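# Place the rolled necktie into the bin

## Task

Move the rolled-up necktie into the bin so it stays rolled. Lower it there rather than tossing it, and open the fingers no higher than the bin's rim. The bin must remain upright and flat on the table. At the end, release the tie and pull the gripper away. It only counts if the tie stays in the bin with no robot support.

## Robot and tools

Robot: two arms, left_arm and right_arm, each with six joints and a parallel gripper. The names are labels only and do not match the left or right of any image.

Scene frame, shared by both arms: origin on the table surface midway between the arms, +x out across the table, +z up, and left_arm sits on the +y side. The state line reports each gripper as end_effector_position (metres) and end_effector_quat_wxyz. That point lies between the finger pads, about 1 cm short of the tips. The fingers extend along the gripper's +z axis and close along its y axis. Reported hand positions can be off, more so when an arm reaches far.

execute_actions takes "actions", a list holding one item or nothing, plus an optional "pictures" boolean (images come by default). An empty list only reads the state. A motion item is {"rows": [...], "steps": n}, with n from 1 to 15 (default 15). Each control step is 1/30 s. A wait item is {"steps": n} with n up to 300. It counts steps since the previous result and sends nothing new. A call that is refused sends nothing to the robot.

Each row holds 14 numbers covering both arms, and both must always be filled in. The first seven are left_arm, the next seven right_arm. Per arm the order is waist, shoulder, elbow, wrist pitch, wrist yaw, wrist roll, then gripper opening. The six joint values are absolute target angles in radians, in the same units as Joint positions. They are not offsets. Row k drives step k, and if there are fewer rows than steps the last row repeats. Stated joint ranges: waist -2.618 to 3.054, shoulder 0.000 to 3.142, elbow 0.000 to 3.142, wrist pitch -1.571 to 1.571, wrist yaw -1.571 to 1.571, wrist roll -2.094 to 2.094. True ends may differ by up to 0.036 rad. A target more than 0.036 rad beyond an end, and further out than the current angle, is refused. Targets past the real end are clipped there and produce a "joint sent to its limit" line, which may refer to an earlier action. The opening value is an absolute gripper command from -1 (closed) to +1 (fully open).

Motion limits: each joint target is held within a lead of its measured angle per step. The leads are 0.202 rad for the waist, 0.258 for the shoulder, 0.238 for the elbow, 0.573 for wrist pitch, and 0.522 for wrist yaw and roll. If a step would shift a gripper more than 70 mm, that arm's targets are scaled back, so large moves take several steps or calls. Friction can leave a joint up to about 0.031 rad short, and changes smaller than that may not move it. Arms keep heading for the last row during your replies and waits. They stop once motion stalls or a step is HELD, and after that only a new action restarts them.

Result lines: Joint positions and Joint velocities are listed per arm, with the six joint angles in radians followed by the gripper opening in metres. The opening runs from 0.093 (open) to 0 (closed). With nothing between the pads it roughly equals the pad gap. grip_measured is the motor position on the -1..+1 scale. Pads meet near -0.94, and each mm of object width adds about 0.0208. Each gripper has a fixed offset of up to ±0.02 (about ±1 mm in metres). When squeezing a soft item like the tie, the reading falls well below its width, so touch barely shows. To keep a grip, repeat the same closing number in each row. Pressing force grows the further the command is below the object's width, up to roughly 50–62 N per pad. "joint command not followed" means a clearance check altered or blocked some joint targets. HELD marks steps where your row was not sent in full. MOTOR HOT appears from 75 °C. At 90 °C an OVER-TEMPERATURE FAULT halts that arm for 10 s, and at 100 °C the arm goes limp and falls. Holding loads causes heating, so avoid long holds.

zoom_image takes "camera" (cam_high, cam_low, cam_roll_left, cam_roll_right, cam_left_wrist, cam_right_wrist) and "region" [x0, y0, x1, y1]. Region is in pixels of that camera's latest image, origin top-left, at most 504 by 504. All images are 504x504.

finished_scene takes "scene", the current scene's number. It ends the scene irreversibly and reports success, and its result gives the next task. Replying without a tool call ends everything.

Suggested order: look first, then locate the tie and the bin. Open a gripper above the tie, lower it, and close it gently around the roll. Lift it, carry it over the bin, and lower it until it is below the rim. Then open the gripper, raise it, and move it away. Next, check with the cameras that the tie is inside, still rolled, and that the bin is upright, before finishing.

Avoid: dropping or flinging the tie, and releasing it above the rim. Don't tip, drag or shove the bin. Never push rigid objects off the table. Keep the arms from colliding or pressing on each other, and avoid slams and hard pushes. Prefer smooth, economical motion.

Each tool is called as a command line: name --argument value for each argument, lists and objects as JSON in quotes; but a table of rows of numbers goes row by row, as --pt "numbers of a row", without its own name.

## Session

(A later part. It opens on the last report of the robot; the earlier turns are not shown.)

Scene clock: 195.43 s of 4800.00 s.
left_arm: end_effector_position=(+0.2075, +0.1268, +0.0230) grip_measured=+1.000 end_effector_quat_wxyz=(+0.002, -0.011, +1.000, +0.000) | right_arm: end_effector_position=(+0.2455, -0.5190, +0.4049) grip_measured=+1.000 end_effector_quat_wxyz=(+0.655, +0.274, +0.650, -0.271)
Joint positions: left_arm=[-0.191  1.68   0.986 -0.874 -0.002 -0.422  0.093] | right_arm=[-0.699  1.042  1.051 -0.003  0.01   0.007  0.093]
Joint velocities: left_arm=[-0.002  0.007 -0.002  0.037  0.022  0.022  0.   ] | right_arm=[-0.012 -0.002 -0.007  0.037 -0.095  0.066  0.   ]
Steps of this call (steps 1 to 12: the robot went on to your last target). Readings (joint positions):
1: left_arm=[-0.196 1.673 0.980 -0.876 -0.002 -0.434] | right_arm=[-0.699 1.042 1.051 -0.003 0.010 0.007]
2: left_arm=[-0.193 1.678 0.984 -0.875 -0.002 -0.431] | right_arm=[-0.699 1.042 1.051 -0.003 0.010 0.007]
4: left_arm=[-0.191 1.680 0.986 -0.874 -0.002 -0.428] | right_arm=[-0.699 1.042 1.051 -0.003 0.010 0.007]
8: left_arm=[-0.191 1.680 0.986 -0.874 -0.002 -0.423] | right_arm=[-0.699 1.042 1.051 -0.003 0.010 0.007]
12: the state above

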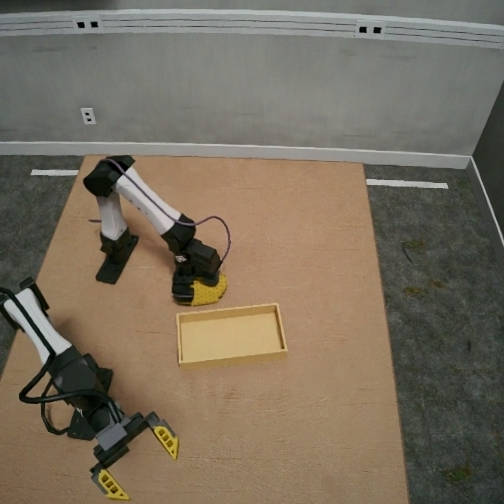

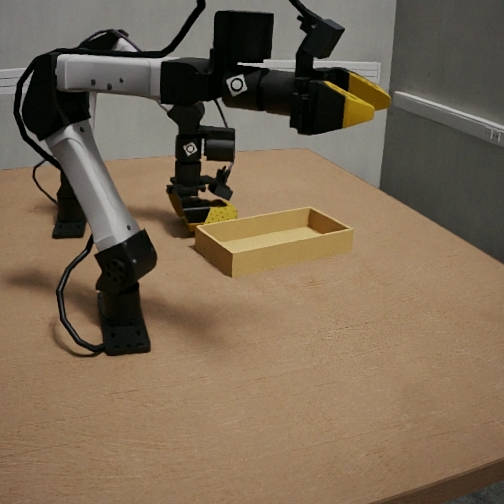

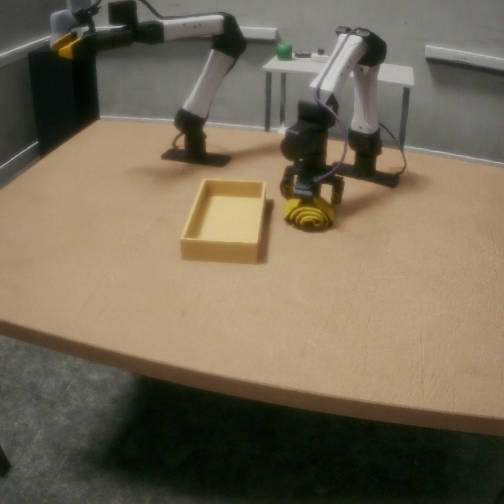

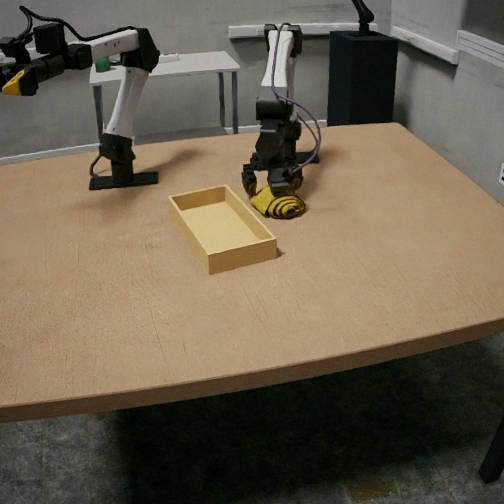

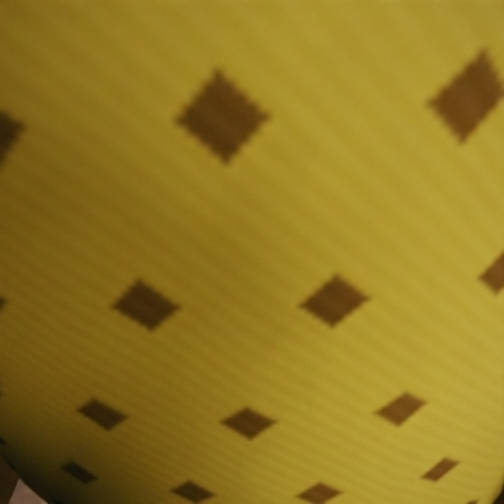

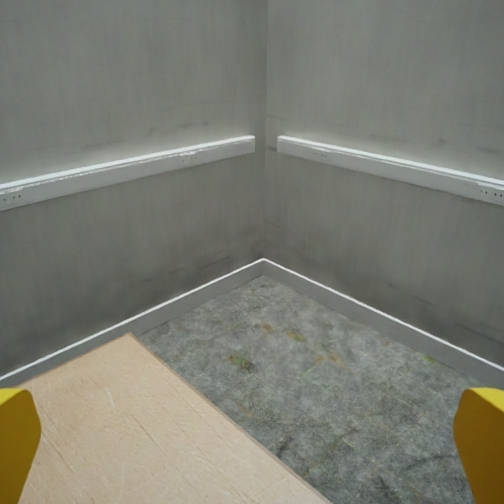

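execute_actions --actions '[{"rows":[[-0.2,1.66,0.96,-0.87,0,-0.43,1,-0.7,1.042,1.051,0,0,0,1],[-0.2,1.64,0.95,-0.88,0,-0.43,1,-0.7,1.042,1.051,0,0,0,1],[-0.21,1.62,0.94,-0.9,0,-0.43,1,-0.7,1.042,1.051,0,0,0,1],[-0.21,1.6,0.94,-0.93,0,-0.43,1,-0.7,1.042,1.051,0,0,0,1],[-0.21,1.59,0.96,-0.96,0,-0.43,1,-0.7,1.042,1.051,0,0,0,1],[-0.21,1.58,0.98,-0.99,0,-0.43,1,-0.7,1.042,1.051,0,0,0,1],[-0.21,1.57,1.0,-1.02,0,-0.43,1,-0.7,1.042,1.051,0,0,0,1],[-0.21,1.56,1.03,-1.06,0,-0.43,1,-0.7,1.042,1.051,0,0,0,1],[-0.21,1.55,1.06,-1.1,0,-0.43,1,-0.7,1.042,1.051,0,0,0,1],[-0.21,1.54,1.09,-1.14,0,-0.43,1,-0.7,1.042,1.051,0,0,0,1],[-0.21,1.53,1.12,-1.18,0,-0.43,1,-0.7,1.042,1.051,0,0,0,1],[-0.21,1.525,1.15,-1.21,0,-0.43,1,-0.7,1.042,1.051,0,0,0,1],[-0.21,1.52,1.18,-1.24,0,-0.43,1,-0.7,1.042,1.051,0,0,0,1]],"steps":15}]' --pictures false

execute_actions --actions '[{"rows":[[-0.2,1.54,1.21,-1.25,0,-0.7,1,-0.7,1.042,1.051,0,0,0,1],[-0.19,1.56,1.24,-1.25,0,-0.9,1,-0.7,1.042,1.051,0,0,0,1],[-0.18,1.58,1.27,-1.25,0,-1.1,1,-0.7,1.042,1.051,0,0,0,1],[-0.175,1.6,1.3,-1.25,0,-1.3,1,-0.7,1.042,1.051,0,0,0,1],[-0.17,1.62,1.325,-1.25,0,-1.5,1,-0.7,1.042,1.051,0,0,0,1],[-0.16,1.64,1.35,-1.25,0,-1.7,1,-0.7,1.042,1.051,0,0,0,1],[-0.155,1.66,1.37,-1.25,0,-1.9,1,-0.7,1.042,1.051,0,0,0,1],[-0.15,1.68,1.39,-1.25,0,-1.95,1,-0.7,1.042,1.051,0,0,0,1],[-0.14,1.7,1.41,-1.25,0,-1.95,1,-0.7,1.042,1.051,0,0,0,1],[-0.135,1.72,1.425,-1.25,0,-1.95,1,-0.7,1.042,1.051,0,0,0,1],[-0.13,1.74,1.435,-1.25,0,-1.95,1,-0.7,1.042,1.051,0,0,0,1],[-0.125,1.76,1.44,-1.25,0,-1.95,1,-0.7,1.042,1.051,0,0,0,1]],"steps":15}]' --pictures false

execute_actions --actions '[{"steps":30}]'

Scene clock: 221.10 s of 4800.00 s.
left_arm: end_effector_position=(+0.2004, +0.1263, +0.0979) grip_measured=+1.000 end_effector_quat_wxyz=(+0.017, -0.006, +1.000, -0.007) | right_arm: end_effector_position=(+0.2455, -0.5190, +0.4049) grip_measured=+1.000 end_effector_quat_wxyz=(+0.655, +0.274, +0.650, -0.271)
Joint positions: left_arm=[-0.203  1.538  1.15  -1.145 -0.002 -0.425  0.093] | right_arm=[-0.699  1.042  1.051 -0.003  0.01   0.007  0.093]
Joint velocities: left_arm=[-0.007 -0.276  0.505 -0.374 -0.007  0.022  0.   ] | right_arm=[-0.007 -0.007  0.002  0.007  0.051 -0.007  0.   ]
Steps of this call (steps 1 to 30: the robot went on to your last target; steps 31 to 120: nothing new was sent; then 21.17 s passed at rest; steps 121 to 135: all 15 steps of this action). Readings (joint positions):
121: left_arm=[-0.191 1.680 0.986 -0.874 -0.002 -0.421] | right_arm=[-0.699 1.042 1.051 -0.003 0.010 0.007]
122: left_arm=[-0.191 1.678 0.985 -0.873 -0.002 -0.422] | right_arm=[-0.699 1.042 1.051 -0.003 0.010 0.007]
124: left_arm=[-0.195 1.658 0.973 -0.878 -0.002 -0.423] | right_arm=[-0.699 1.042 1.051 -0.003 0.010 0.007]
128: left_arm=[-0.203 1.597 0.976 -0.950 -0.002 -0.424] | right_arm=[-0.699 1.042 1.051 -0.003 0.010 0.007]
135: the state above

Scene clock: 221.60 s of 4800.00 s.
left_arm: end_effector_position=(+0.2545, +0.1277, +0.1100) grip_measured=+1.000 end_effector_quat_wxyz=(-0.005, +0.638, -0.770, +0.006) | right_arm: end_effector_position=(+0.2455, -0.5190, +0.4049) grip_measured=+1.000 end_effector_quat_wxyz=(+0.655, +0.274, +0.650, -0.271)
Joint positions: left_arm=[-0.131  1.741  1.417 -1.231 -0.002 -1.725  0.093] | right_arm=[-0.699  1.042  1.051 -0.003  0.01   0.007  0.093]
Joint velocities: left_arm=[ 0.037  0.237 -0.002 -0.095 -0.051 -1.516  0.   ] | right_arm=[ 0.007 -0.007  0.007 -0.095  0.022  0.007  0.   ]
Steps of this call (steps 1 to 15: all 15 steps of this action). Readings (joint positions):
1: left_arm=[-0.203 1.533 1.167 -1.160 -0.002 -0.462] | right_arm=[-0.699 1.042 1.051 -0.003 0.010 0.007]
2: left_arm=[-0.202 1.533 1.186 -1.178 -0.002 -0.536] | right_arm=[-0.699 1.042 1.051 -0.003 0.010 0.007]
4: left_arm=[-0.195 1.547 1.230 -1.208 -0.002 -0.729] | right_arm=[-0.699 1.042 1.051 -0.003 0.010 0.007]
8: left_arm=[-0.168 1.617 1.335 -1.228 -0.002 -1.122] | right_arm=[-0.699 1.042 1.051 -0.003 0.010 0.007]
15: the state above

Scene clock: 222.60 s of 4800.00 s.
left_arm: end_effector_position=(+0.2525, +0.1285, +0.1073) grip_measured=+1.000 end_effector_quat_wxyz=(-0.000, +0.719, -0.695, -0.002) | right_arm: end_effector_position=(+0.2455, -0.5190, +0.4049) grip_measured=+1.000 end_effector_quat_wxyz=(+0.655, +0.274, +0.650, -0.271)
Joint positions: left_arm=[-0.131  1.751  1.417 -1.24  -0.002 -1.944  0.093] | right_arm=[-0.699  1.042  1.051 -0.003  0.01   0.007  0.093]
Joint velocities: left_arm=[ 0.027  0.007 -0.007 -0.037  0.081  0.037  0.   ] | right_arm=[ 0.002 -0.007  0.007  0.007  0.022 -0.022  0.   ]
Steps of this call (steps 1 to 30: the robot went on to your last target). Readings (joint positions):
1: left_arm=[-0.131 1.748 1.417 -1.233 -0.002 -1.769] | right_arm=[-0.699 1.042 1.051 -0.003 0.010 0.007]
2: left_arm=[-0.131 1.750 1.417 -1.234 -0.002 -1.805] | right_arm=[-0.699 1.042 1.051 -0.003 0.010 0.007]
4: left_arm=[-0.131 1.751 1.417 -1.236 -0.002 -1.855] | right_arm=[-0.699 1.042 1.051 -0.003 0.010 0.007]
8: left_arm=[-0.131 1.751 1.417 -1.239 -0.002 -1.909] | right_arm=[-0.699 1.042 1.051 -0.003 0.010 0.007]
30: the state above
All arms were judged still, so your last target was given up. Only a new action makes them travel on or press farther. Fingers that are still opening or closing keep moving.

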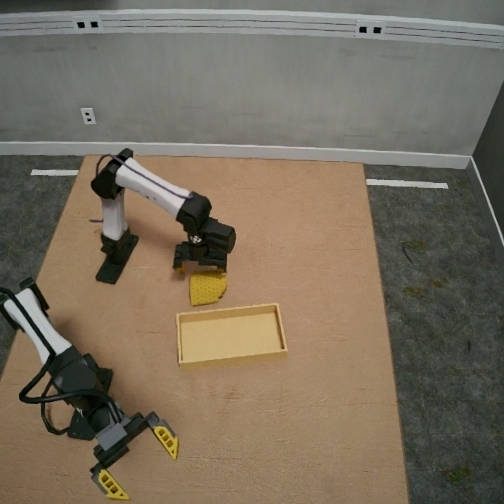

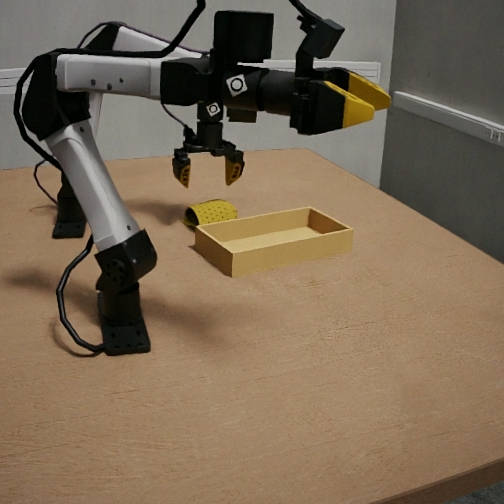

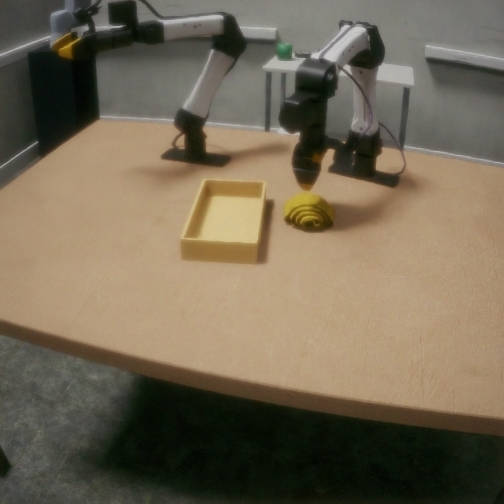

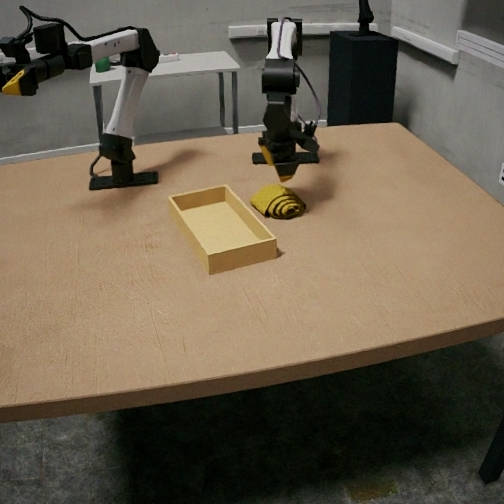

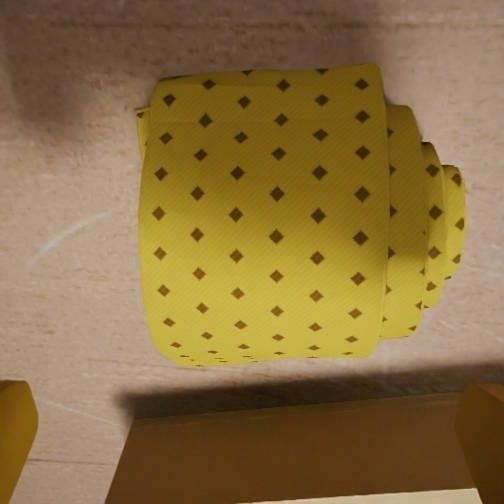

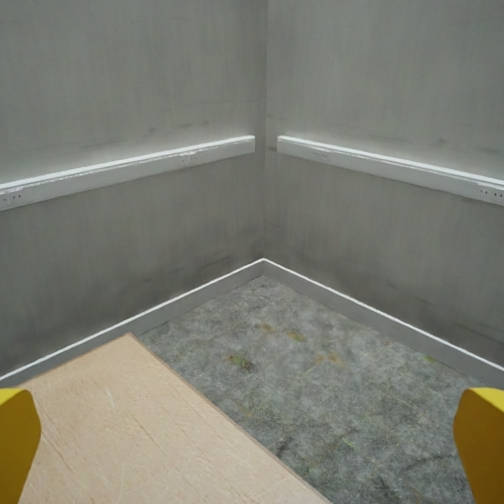

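execute_actions --actions '[{"rows":[[-0.12,1.755,1.4,-1.21,0,-0.37,1,-0.7,1.042,1.051,0,0,0,1],[-0.12,1.755,1.39,-1.2,0,-0.37,1,-0.7,1.042,1.051,0,0,0,1],[-0.12,1.755,1.38,-1.19,0,-0.37,1,-0.7,1.042,1.051,0,0,0,1],[-0.12,1.76,1.37,-1.18,0,-0.37,1,-0.7,1.042,1.051,0,0,0,1],[-0.12,1.765,1.36,-1.17,0,-0.37,1,-0.7,1.042,1.051,0,0,0,1],[-0.12,1.77,1.35,-1.16,0,-0.37,1,-0.7,1.042,1.051,0,0,0,1]],"steps":15}]' --pictures false

execute_actions --actions '[{"steps":35}]'

Scene clock: 245.73 s of 4800.00 s.
left_arm: end_effector_position=(+0.2568, +0.1278, +0.0965) grip_measured=+1.000 end_effector_quat_wxyz=(+0.009, -0.125, +0.992, -0.004) | right_arm: end_effector_position=(+0.2455, -0.5190, +0.4049) grip_measured=+1.000 end_effector_quat_wxyz=(+0.655, +0.274, +0.650, -0.271)
Joint positions: left_arm=[-0.128  1.751  1.374 -1.174 -0.001 -0.587  0.093] | right_arm=[-0.699  1.042  1.051 -0.003  0.01   0.007  0.093]
Joint velocities: left_arm=[-0.007 -0.012 -0.017  0.022 -0.037  1.414  0.   ] | right_arm=[ 0.017  0.022 -0.007 -0.051 -0.066 -0.081  0.   ]
Steps of this call (steps 1 to 90: nothing new was sent; then 19.63 s passed at rest; steps 91 to 105: all 15 steps of this action). Readings (joint positions):
91: left_arm=[-0.130 1.751 1.417 -1.239 -0.001 -1.873] | right_arm=[-0.699 1.042 1.051 -0.003 0.010 0.007]
92: left_arm=[-0.129 1.751 1.417 -1.236 -0.001 -1.773] | right_arm=[-0.699 1.042 1.051 -0.003 0.010 0.007]
94: left_arm=[-0.128 1.751 1.414 -1.221 -0.001 -1.577] | right_arm=[-0.699 1.042 1.051 -0.003 0.010 0.007]
98: left_arm=[-0.128 1.751 1.382 -1.189 -0.001 -1.185] | right_arm=[-0.699 1.042 1.051 -0.003 0.010 0.007]
105: the state above

Scene clock: 246.90 s of 4800.00 s.
left_arm: end_effector_position=(+0.2579, +0.1275, +0.0965) grip_measured=+1.000 end_effector_quat_wxyz=(+0.012, -0.019, +1.000, -0.004) | right_arm: end_effector_position=(+0.2455, -0.5190, +0.4049) grip_measured=+1.000 end_effector_quat_wxyz=(+0.655, +0.274, +0.650, -0.271)
Joint positions: left_arm=[-0.128  1.751  1.374 -1.169 -0.001 -0.375  0.093] | right_arm=[-0.699  1.042  1.051 -0.003  0.01   0.007  0.093]
Joint velocities: left_arm=[-0.007 -0.002  0.007  0.007 -0.007  0.022  0.   ] | right_arm=[-0.012 -0.012 -0.007  0.007 -0.037 -0.081  0.   ]
Steps of this call (steps 1 to 30: the robot went on to your last target; steps 31 to 35: nothing new was sent). Readings (joint positions):
1: left_arm=[-0.128 1.751 1.374 -1.173 -0.001 -0.544] | right_arm=[-0.699 1.042 1.051 -0.003 0.010 0.007]
2: left_arm=[-0.128 1.751 1.374 -1.171 -0.001 -0.510] | right_arm=[-0.699 1.042 1.051 -0.003 0.010 0.007]
4: left_arm=[-0.128 1.751 1.374 -1.170 -0.001 -0.461] | right_arm=[-0.699 1.042 1.051 -0.003 0.010 0.007]
8: left_arm=[-0.128 1.751 1.374 -1.170 -0.001 -0.410] | right_arm=[-0.699 1.042 1.051 -0.003 0.010 0.007]
35: the state above
All arms were judged still, so your last target was given up. Only a new action makes them travel on or press farther. Fingers that are still opening or closing keep moving.

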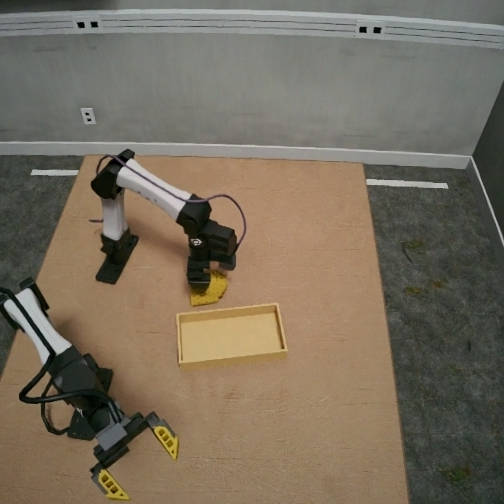

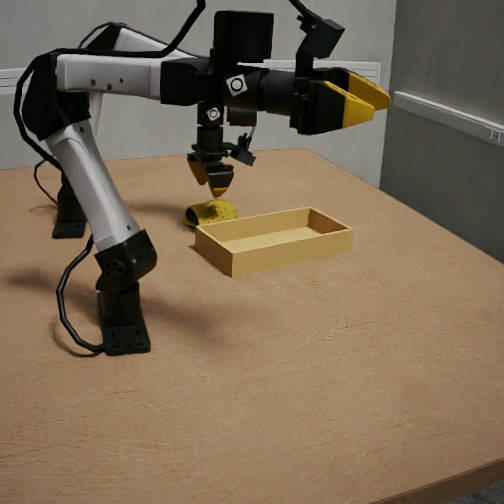

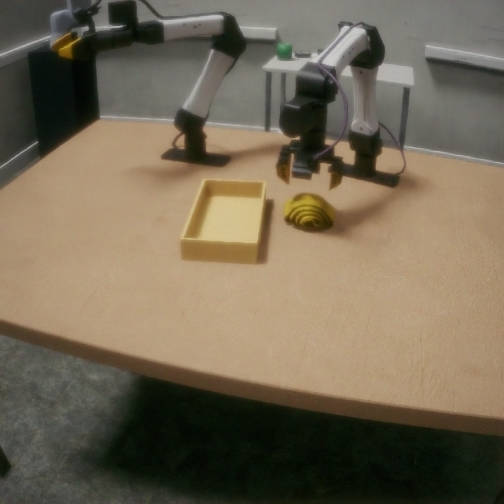

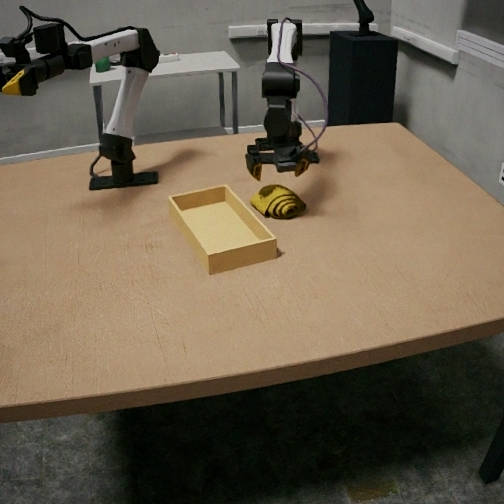

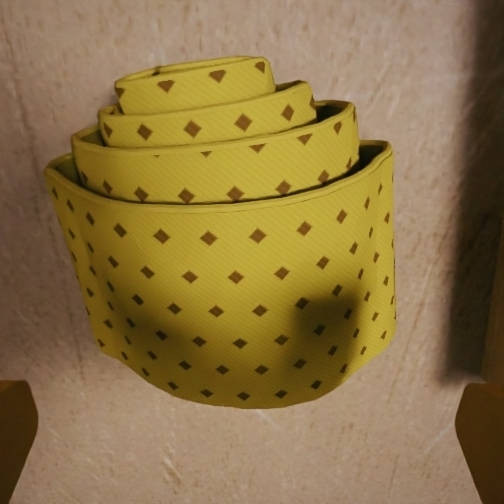

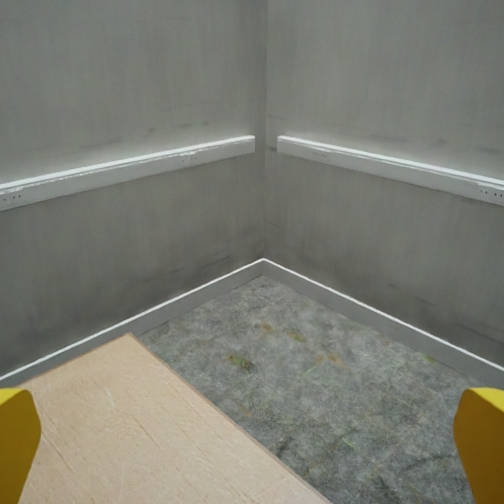

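execute_actions --actions '[{"rows":[[-0.118,1.73,1.34,-1.15,0,-0.42,1,-0.7,1.042,1.051,0,0,0,1],[-0.118,1.725,1.32,-1.14,0,-0.47,1,-0.7,1.042,1.051,0,0,0,1],[-0.118,1.725,1.3,-1.13,0,-0.51,1,-0.7,1.042,1.051,0,0,0,1],[-0.118,1.73,1.285,-1.12,0,-0.51,1,-0.7,1.042,1.051,0,0,0,1],[-0.118,1.745,1.27,-1.1,0,-0.51,1,-0.7,1.042,1.051,0,0,0,1],[-0.118,1.75,1.255,-1.08,0,-0.51,1,-0.7,1.042,1.051,0,0,0,1],[-0.118,1.755,1.24,-1.06,0,-0.51,1,-0.7,1.042,1.051,0,0,0,1],[-0.118,1.76,1.225,-1.04,0,-0.51,1,-0.7,1.042,1.051,0,0,0,1],[-0.118,1.765,1.21,-1.02,0,-0.51,1,-0.7,1.042,1.051,0,0,0,1],[-0.118,1.768,1.195,-1.0,0,-0.51,1,-0.7,1.042,1.051,0,0,0,1],[-0.118,1.771,1.18,-0.98,0,-0.51,1,-0.7,1.042,1.051,0,0,0,1],[-0.118,1.774,1.165,-0.97,0,-0.51,1,-0.7,1.042,1.051,0,0,0,1],[-0.118,1.777,1.155,-0.97,0,-0.51,1,-0.7,1.042,1.051,0,0,0,1]],"steps":15}]' --pictures false

execute_actions --actions '[{"steps":12}]'

zoom_image --camera "cam_roll_left" --region '[250, 150, 370, 250]'

Scene clock: 267.93 s of 4800.00 s.
left_arm: end_effector_position=(+0.2391, +0.1341, +0.0486) grip_measured=+1.000 end_effector_quat_wxyz=(-0.007, -0.081, +0.997, +0.004) | right_arm: end_effector_position=(+0.2455, -0.5190, +0.4049) grip_measured=+1.000 end_effector_quat_wxyz=(+0.655, +0.274, +0.650, -0.271)
Joint positions: left_arm=[-0.128  1.756  1.184 -1.016 -0.001 -0.499  0.093] | right_arm=[-0.699  1.042  1.051 -0.003  0.01   0.007  0.093]
Joint velocities: left_arm=[ 0.012  0.129 -0.188  0.139 -0.037 -0.037  0.   ] | right_arm=[ 0.002 -0.007 -0.007 -0.007 -0.022 -0.037  0.   ]
Steps of this call (steps 1 to 90: nothing new was sent; then 17.53 s passed at rest; steps 91 to 105: all 15 steps of this action). Readings (joint positions):
91: left_arm=[-0.128 1.751 1.374 -1.168 -0.001 -0.381] | right_arm=[-0.699 1.042 1.051 -0.003 0.010 0.007]
92: left_arm=[-0.128 1.749 1.370 -1.163 -0.001 -0.394] | right_arm=[-0.699 1.042 1.051 -0.003 0.010 0.007]
94: left_arm=[-0.128 1.742 1.345 -1.146 -0.001 -0.432] | right_arm=[-0.699 1.042 1.051 -0.003 0.010 0.007]
98: left_arm=[-0.128 1.741 1.277 -1.108 -0.001 -0.475] | right_arm=[-0.699 1.042 1.051 -0.003 0.010 0.007]
105: the state above

Scene clock: 268.33 s of 4800.00 s.
left_arm: end_effector_position=(+0.2441, +0.1323, +0.0450) grip_measured=+1.000 end_effector_quat_wxyz=(+0.002, -0.083, +0.997, -0.000) | right_arm: end_effector_position=(+0.2455, -0.5190, +0.4049) grip_measured=+1.000 end_effector_quat_wxyz=(+0.655, +0.274, +0.650, -0.271)
Joint positions: left_arm=[-0.128  1.762  1.177 -0.982 -0.001 -0.504  0.093] | right_arm=[-0.699  1.042  1.051 -0.003  0.01   0.007  0.093]
Joint velocities: left_arm=[-0.007 -0.002  0.002  0.022  0.037 -0.022  0.   ] | right_arm=[-0.002  0.002  0.007 -0.051 -0.051 -0.037  0.   ]
Steps of this call (steps 1 to 12: the robot went on to your last target). Readings (joint positions):
1: left_arm=[-0.128 1.760 1.179 -1.010 -0.001 -0.500] | right_arm=[-0.699 1.042 1.051 -0.003 0.010 0.007]
2: left_arm=[-0.128 1.762 1.177 -1.006 -0.001 -0.500] | right_arm=[-0.699 1.042 1.051 -0.003 0.010 0.007]
4: left_arm=[-0.128 1.762 1.177 -0.999 -0.001 -0.502] | right_arm=[-0.699 1.042 1.051 -0.003 0.010 0.007]
8: left_arm=[-0.128 1.762 1.177 -0.987 -0.001 -0.503] | right_arm=[-0.699 1.042 1.051 -0.003 0.010 0.007]
12: the state above

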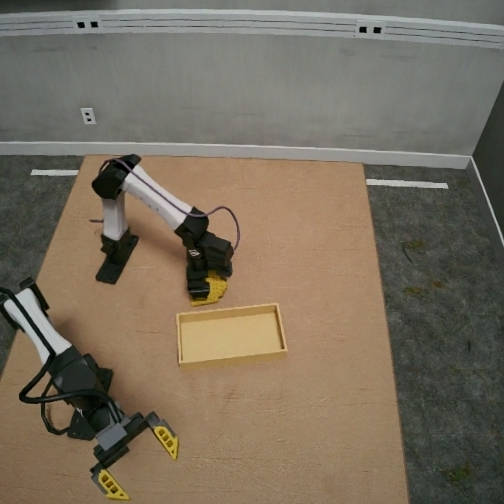

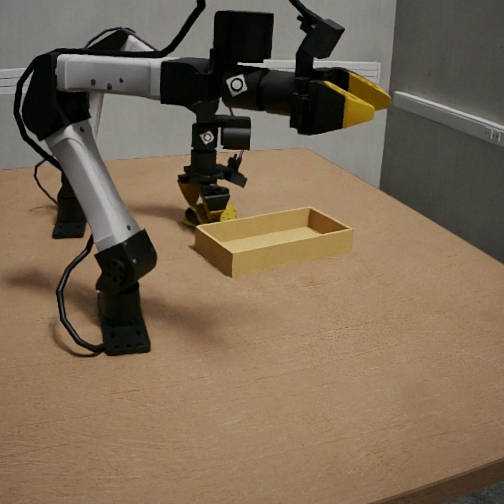

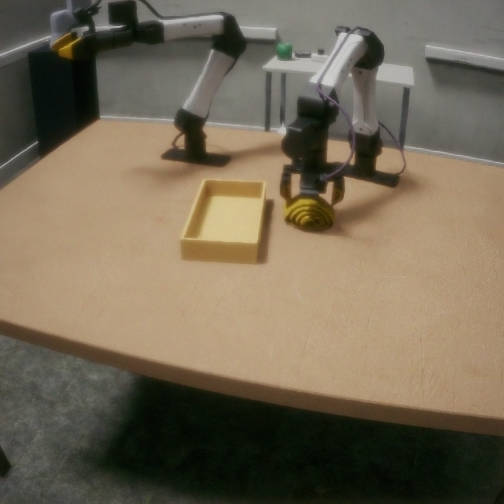

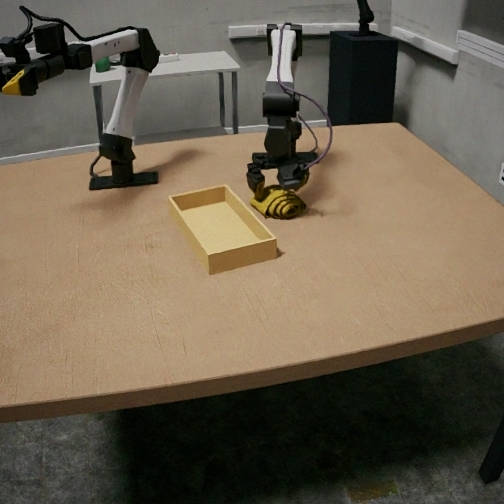

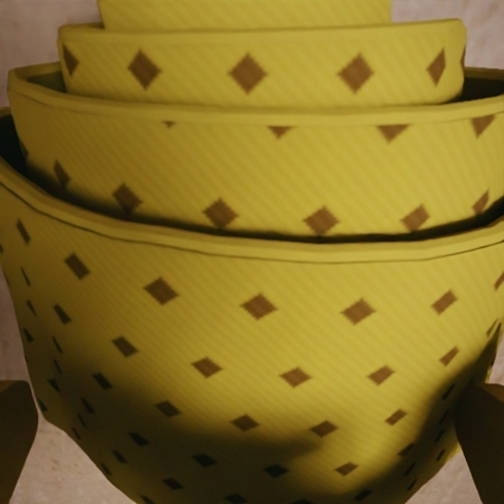

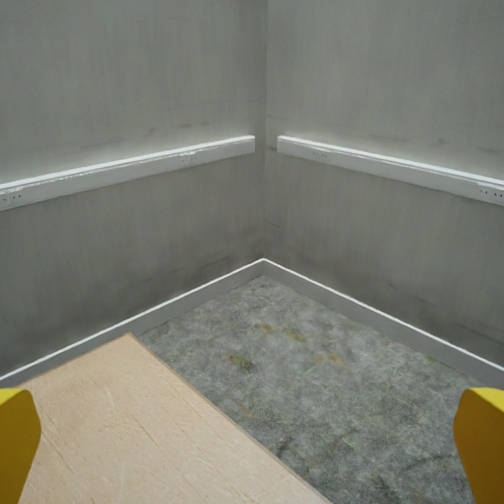

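Region (250, 150, 370, 250) of cam_roll_left's 504x504 image, scaled by 4.200, with more detail than that image has.

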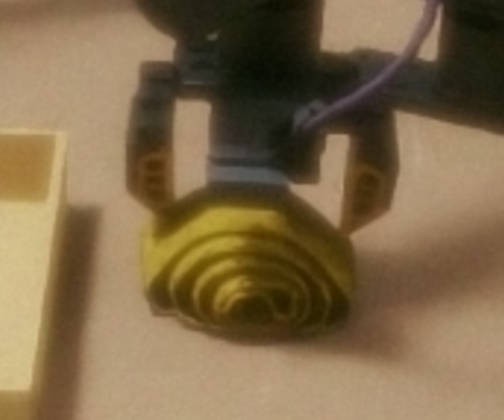

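execute_actions --actions '[{"rows":[[-0.128,1.76,1.21,-0.99,0,-0.51,1,-0.7,1.042,1.051,0,0,0,1],[-0.128,1.755,1.23,-1.0,0,-0.51,1,-0.7,1.042,1.051,0,0,0,1],[-0.128,1.755,1.24,-1.0,0,-0.51,1,-0.7,1.042,1.051,0,0,0,1],[-0.14,1.755,1.24,-1.0,0,-0.51,1,-0.7,1.042,1.051,0,0,0,1],[-0.156,1.755,1.24,-1.0,0,-0.53,1,-0.7,1.042,1.051,0,0,0,1],[-0.156,1.755,1.24,-1.0,0,-0.53,1,-0.7,1.042,1.051,0,0,0,1],[-0.156,1.755,1.24,-1.0,0,-0.53,1,-0.7,1.042,1.051,0,0,0,1],[-0.156,1.755,1.24,-1.0,0,-0.53,1,-0.7,1.042,1.051,0,0,0,1],[-0.156,1.77,1.2,-0.985,0,-0.53,1,-0.7,1.042,1.051,0,0,0,1],[-0.156,1.77,1.19,-0.97,0,-0.53,1,-0.7,1.042,1.051,0,0,0,1],[-0.156,1.775,1.18,-0.96,0,-0.53,1,-0.7,1.042,1.051,0,0,0,1],[-0.156,1.775,1.17,-0.955,0,-0.53,1,-0.7,1.042,1.051,0,0,0,1],[-0.156,1.78,1.16,-0.95,0,-0.53,1,-0.7,1.042,1.051,0,0,0,1],[-0.156,1.78,1.15,-0.95,0,-0.53,1,-0.7,1.042,1.051,0,0,0,1],[-0.156,1.78,1.14,-0.95,0,-0.53,1,-0.7,1.042,1.051,0,0,0,1]],"steps":15}]' --pictures false

execute_actions --actions '[{"steps":12}]'

zoom_image --camera "cam_roll_right" --region '[220, 140, 340, 240]'

Scene clock: 282.70 s of 4800.00 s.
left_arm: end_effector_position=(+0.2492, +0.1232, +0.0477) grip_measured=+1.000 end_effector_quat_wxyz=(+0.015, -0.082, +0.997, -0.006) | right_arm: end_effector_position=(+0.2455, -0.5190, +0.4049) grip_measured=+1.000 end_effector_quat_wxyz=(+0.655, +0.274, +0.650, -0.271)
Joint positions: left_arm=[-0.15   1.762  1.188 -0.964 -0.002 -0.523  0.093] | right_arm=[-0.699  1.042  1.051 -0.003  0.01   0.007  0.093]
Joint velocities: left_arm=[-0.002 -0.002 -0.32   0.066 -0.037  0.051  0.   ] | right_arm=[-0.007  0.012 -0.022 -0.095  0.066  0.037  0.   ]
Steps of this call (steps 1 to 30: the robot went on to your last target; steps 31 to 120: nothing new was sent; then 9.87 s passed at rest; steps 121 to 135: all 15 steps of this action). Readings (joint positions):
121: left_arm=[-0.128 1.762 1.177 -0.980 -0.001 -0.505] | right_arm=[-0.699 1.042 1.051 -0.003 0.010 0.007]
122: left_arm=[-0.128 1.762 1.180 -0.983 -0.001 -0.505] | right_arm=[-0.699 1.042 1.051 -0.003 0.010 0.007]
124: left_arm=[-0.128 1.762 1.198 -0.992 -0.001 -0.505] | right_arm=[-0.699 1.042 1.051 -0.003 0.010 0.007]
128: left_arm=[-0.145 1.762 1.220 -0.992 -0.002 -0.516] | right_arm=[-0.699 1.042 1.051 -0.003 0.010 0.007]
135: the state above

Scene clock: 283.10 s of 4800.00 s.
left_arm: end_effector_position=(+0.2419, +0.1259, +0.0415) grip_measured=+1.000 end_effector_quat_wxyz=(+0.005, -0.083, +0.997, -0.001) | right_arm: end_effector_position=(+0.2455, -0.5190, +0.4049) grip_measured=+1.000 end_effector_quat_wxyz=(+0.655, +0.274, +0.650, -0.271)
Joint positions: left_arm=[-0.15   1.762  1.162 -0.962 -0.002 -0.525  0.093] | right_arm=[-0.699  1.042  1.051 -0.003  0.01   0.007  0.093]
Joint velocities: left_arm=[-0.017 -0.012  0.002 -0.007  0.051  0.007  0.   ] | right_arm=[-0.002 -0.002 -0.002 -0.051 -0.007  0.051  0.   ]
Steps of this call (steps 1 to 12: the robot went on to your last target). Readings (joint positions):
1: left_arm=[-0.150 1.762 1.178 -0.963 -0.002 -0.523] | right_arm=[-0.699 1.042 1.051 -0.003 0.010 0.007]
2: left_arm=[-0.150 1.762 1.170 -0.963 -0.002 -0.523] | right_arm=[-0.699 1.042 1.051 -0.003 0.010 0.007]
4: left_arm=[-0.150 1.762 1.163 -0.963 -0.002 -0.524] | right_arm=[-0.699 1.042 1.051 -0.003 0.010 0.007]
8: left_arm=[-0.150 1.762 1.162 -0.962 -0.002 -0.525] | right_arm=[-0.699 1.042 1.051 -0.003 0.010 0.007]
12: the state above

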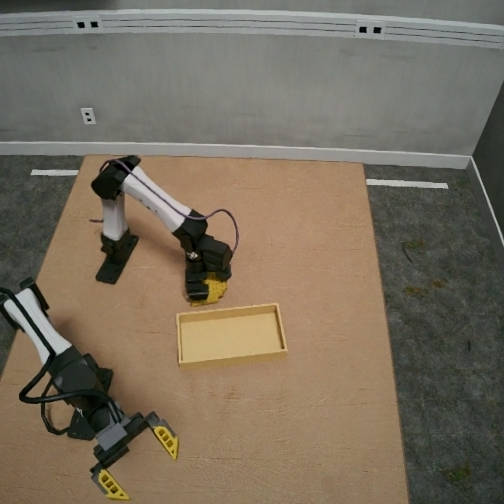

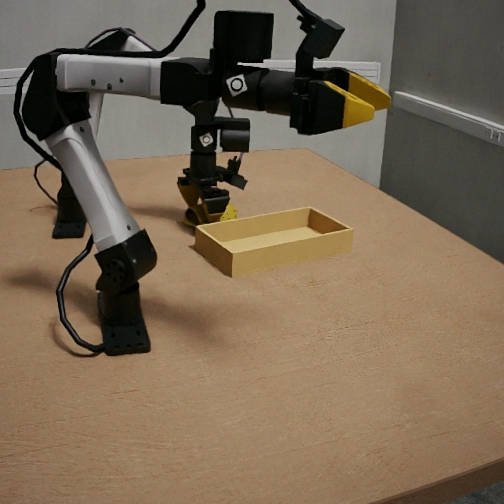

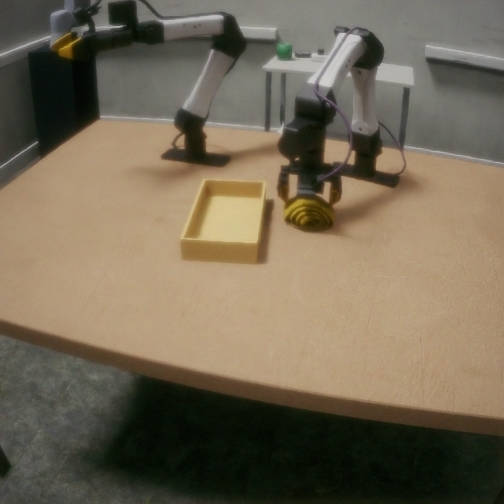

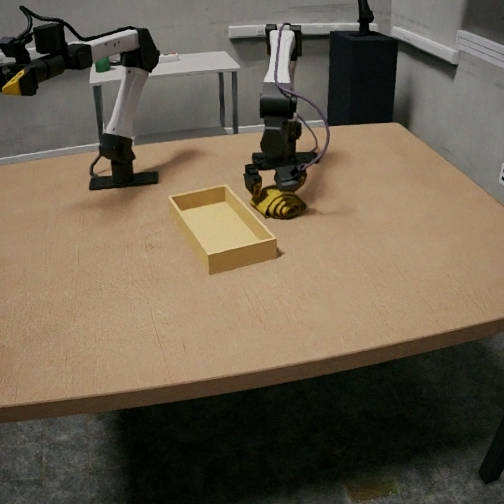

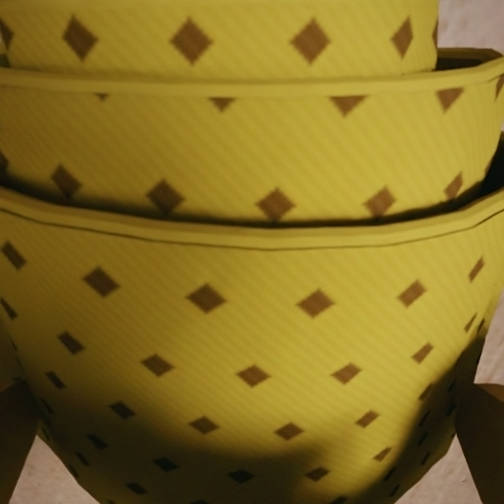

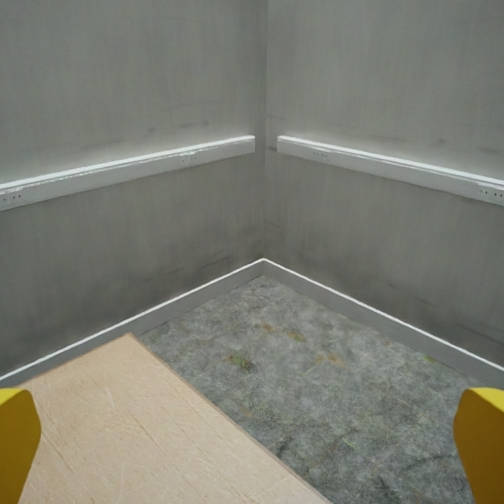

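Region (220, 140, 340, 240) of cam_roll_right's 504x504 image, scaled by 4.200, with more detail than that image has.

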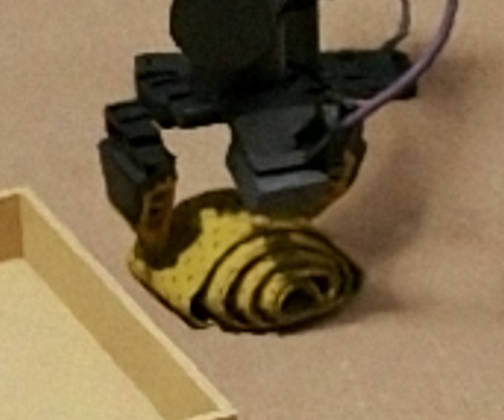

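Try the squeeze.

execute_actions --actions '[{"rows":[[-0.156,1.785,1.125,-0.93,0,-0.53,1,-0.7,1.042,1.051,0,0,0,1],[-0.156,1.785,1.125,-0.93,0,-0.53,1,-0.7,1.042,1.051,0,0,0,1],[-0.156,1.785,1.125,-0.93,0,-0.53,0.95,-0.7,1.042,1.051,0,0,0,1],[-0.156,1.785,1.125,-0.93,0,-0.53,0.9,-0.7,1.042,1.051,0,0,0,1],[-0.156,1.785,1.125,-0.93,0,-0.53,0.85,-0.7,1.042,1.051,0,0,0,1],[-0.156,1.785,1.125,-0.93,0,-0.53,0.8,-0.7,1.042,1.051,0,0,0,1],[-0.156,1.785,1.125,-0.93,0,-0.53,0.75,-0.7,1.042,1.051,0,0,0,1],[-0.156,1.785,1.125,-0.93,0,-0.53,0.7,-0.7,1.042,1.051,0,0,0,1],[-0.156,1.785,1.125,-0.93,0,-0.53,0.65,-0.7,1.042,1.051,0,0,0,1],[-0.156,1.785,1.125,-0.93,0,-0.53,0.6,-0.7,1.042,1.051,0,0,0,1],[-0.156,1.785,1.125,-0.93,0,-0.53,0.55,-0.7,1.042,1.051,0,0,0,1],[-0.156,1.785,1.125,-0.93,0,-0.53,0.5,-0.7,1.042,1.051,0,0,0,1],[-0.156,1.785,1.125,-0.93,0,-0.53,0.45,-0.7,1.042,1.051,0,0,0,1],[-0.156,1.785,1.125,-0.93,0,-0.53,0.4,-0.7,1.042,1.051,0,0,0,1]],"steps":15}]' --pictures false

execute_actions --actions '[{"steps":15}]'

zoom_image --camera "cam_roll_right" --region '[220, 140, 340, 240]'

Scene clock: 298.57 s of 4800.00 s.
left_arm: end_effector_position=(+0.2425, +0.1257, +0.0393) grip_measured=+0.408 end_effector_quat_wxyz=(+0.007, -0.083, +0.997, -0.003) | right_arm: end_effector_position=(+0.2455, -0.5190, +0.4049) grip_measured=+1.000 end_effector_quat_wxyz=(+0.655, +0.274, +0.650, -0.271)
Joint positions: left_arm=[-0.15   1.762  1.153 -0.946 -0.002 -0.525  0.065] | right_arm=[-0.699  1.042  1.051 -0.003  0.01   0.007  0.093]
Joint velocities: left_arm=[-0.002 -0.022  0.002  0.022  0.051 -0.022 -0.013] | right_arm=[ 0.007  0.002  0.002  0.037  0.051 -0.066  0.   ]
Steps of this call (steps 1 to 30: the robot went on to your last target; steps 31 to 120: nothing new was sent; then 10.97 s passed at rest; steps 121 to 135: all 15 steps of this action). Readings (joint positions):
121: left_arm=[-0.150 1.762 1.162 -0.960 -0.002 -0.525] | right_arm=[-0.699 1.042 1.051 -0.003 0.010 0.007]
122: left_arm=[-0.150 1.762 1.159 -0.955 -0.002 -0.525] | right_arm=[-0.699 1.042 1.051 -0.003 0.010 0.007]
124: left_arm=[-0.150 1.762 1.154 -0.951 -0.002 -0.525] | right_arm=[-0.699 1.042 1.051 -0.003 0.010 0.007]
128: left_arm=[-0.150 1.762 1.153 -0.948 -0.002 -0.525] | right_arm=[-0.699 1.042 1.051 -0.003 0.010 0.007]
135: the state above

Scene clock: 299.07 s of 4800.00 s.
left_arm: end_effector_position=(+0.2425, +0.1257, +0.0393) grip_measured=+0.402 end_effector_quat_wxyz=(+0.007, -0.083, +0.997, -0.003) | right_arm: end_effector_position=(+0.2455, -0.5190, +0.4049) grip_measured=+1.000 end_effector_quat_wxyz=(+0.655, +0.274, +0.650, -0.271)
Joint positions: left_arm=[-0.15   1.762  1.153 -0.946 -0.002 -0.525  0.064] | right_arm=[-0.699  1.042  1.051 -0.003  0.01   0.007  0.093]
Joint velocities: left_arm=[-0.002 -0.017 -0.017 -0.007  0.022  0.037  0.001] | right_arm=[ 0.017  0.007  0.002 -0.022 -0.022  0.007  0.   ]
Steps of this call (steps 1 to 15: the robot went on to your last target). Readings (joint positions):
1: left_arm=[-0.150 1.762 1.153 -0.946 -0.002 -0.525] | right_arm=[-0.699 1.042 1.051 -0.003 0.010 0.007]
2: left_arm=[-0.150 1.762 1.153 -0.946 -0.002 -0.525] | right_arm=[-0.699 1.042 1.051 -0.003 0.010 0.007]
4: left_arm=[-0.150 1.762 1.153 -0.946 -0.002 -0.525] | right_arm=[-0.699 1.042 1.051 -0.003 0.010 0.007]
8: left_arm=[-0.150 1.762 1.153 -0.946 -0.002 -0.525] | right_arm=[-0.699 1.042 1.051 -0.003 0.010 0.007]
15: the state above
All arms were judged still, so your last target was given up. Only a new action makes them travel on or press farther. Fingers that are still opening or closing keep moving.

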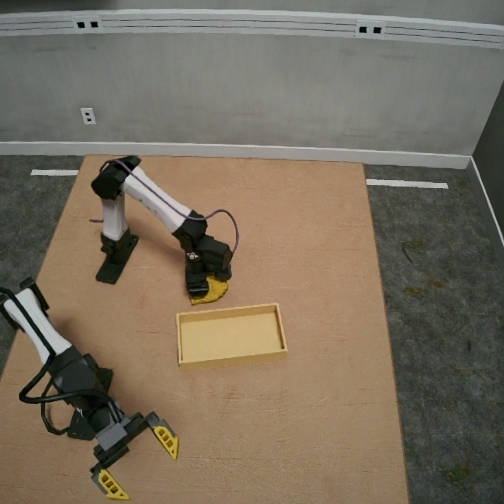

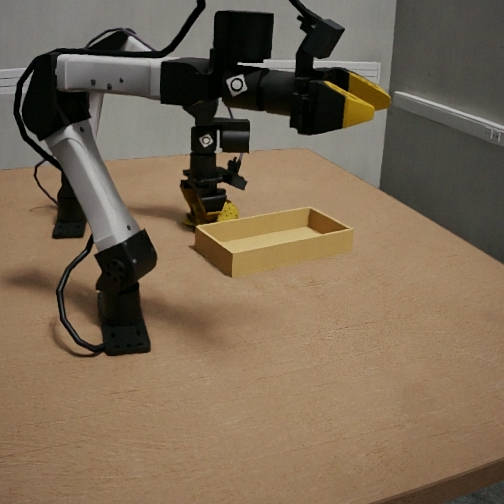

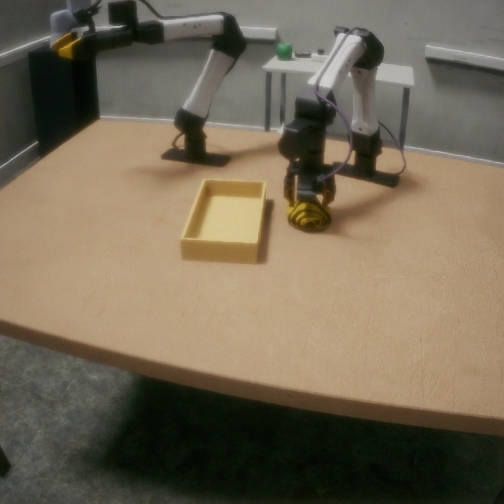

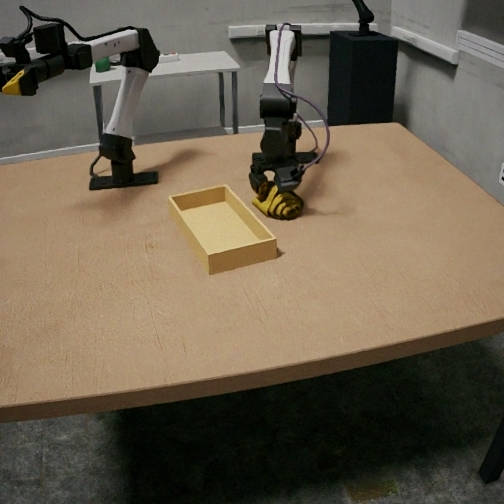

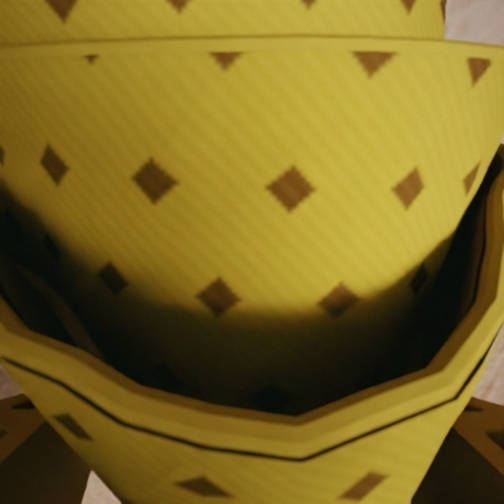

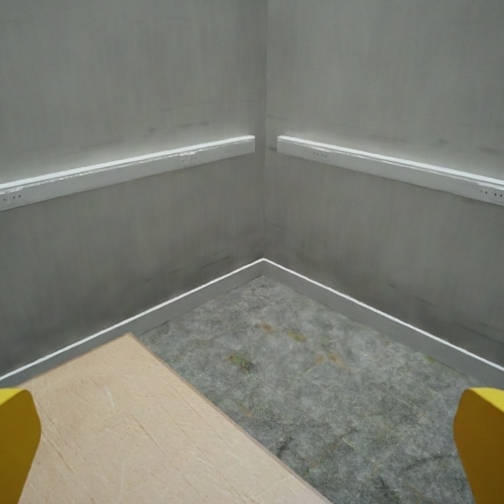

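Region (220, 140, 340, 240) of cam_roll_right's 504x504 image, scaled by 4.200, with more detail than that image has.

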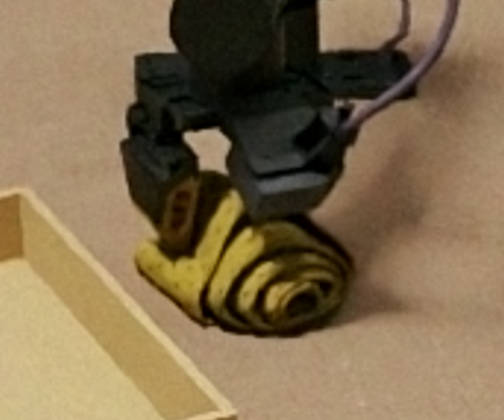

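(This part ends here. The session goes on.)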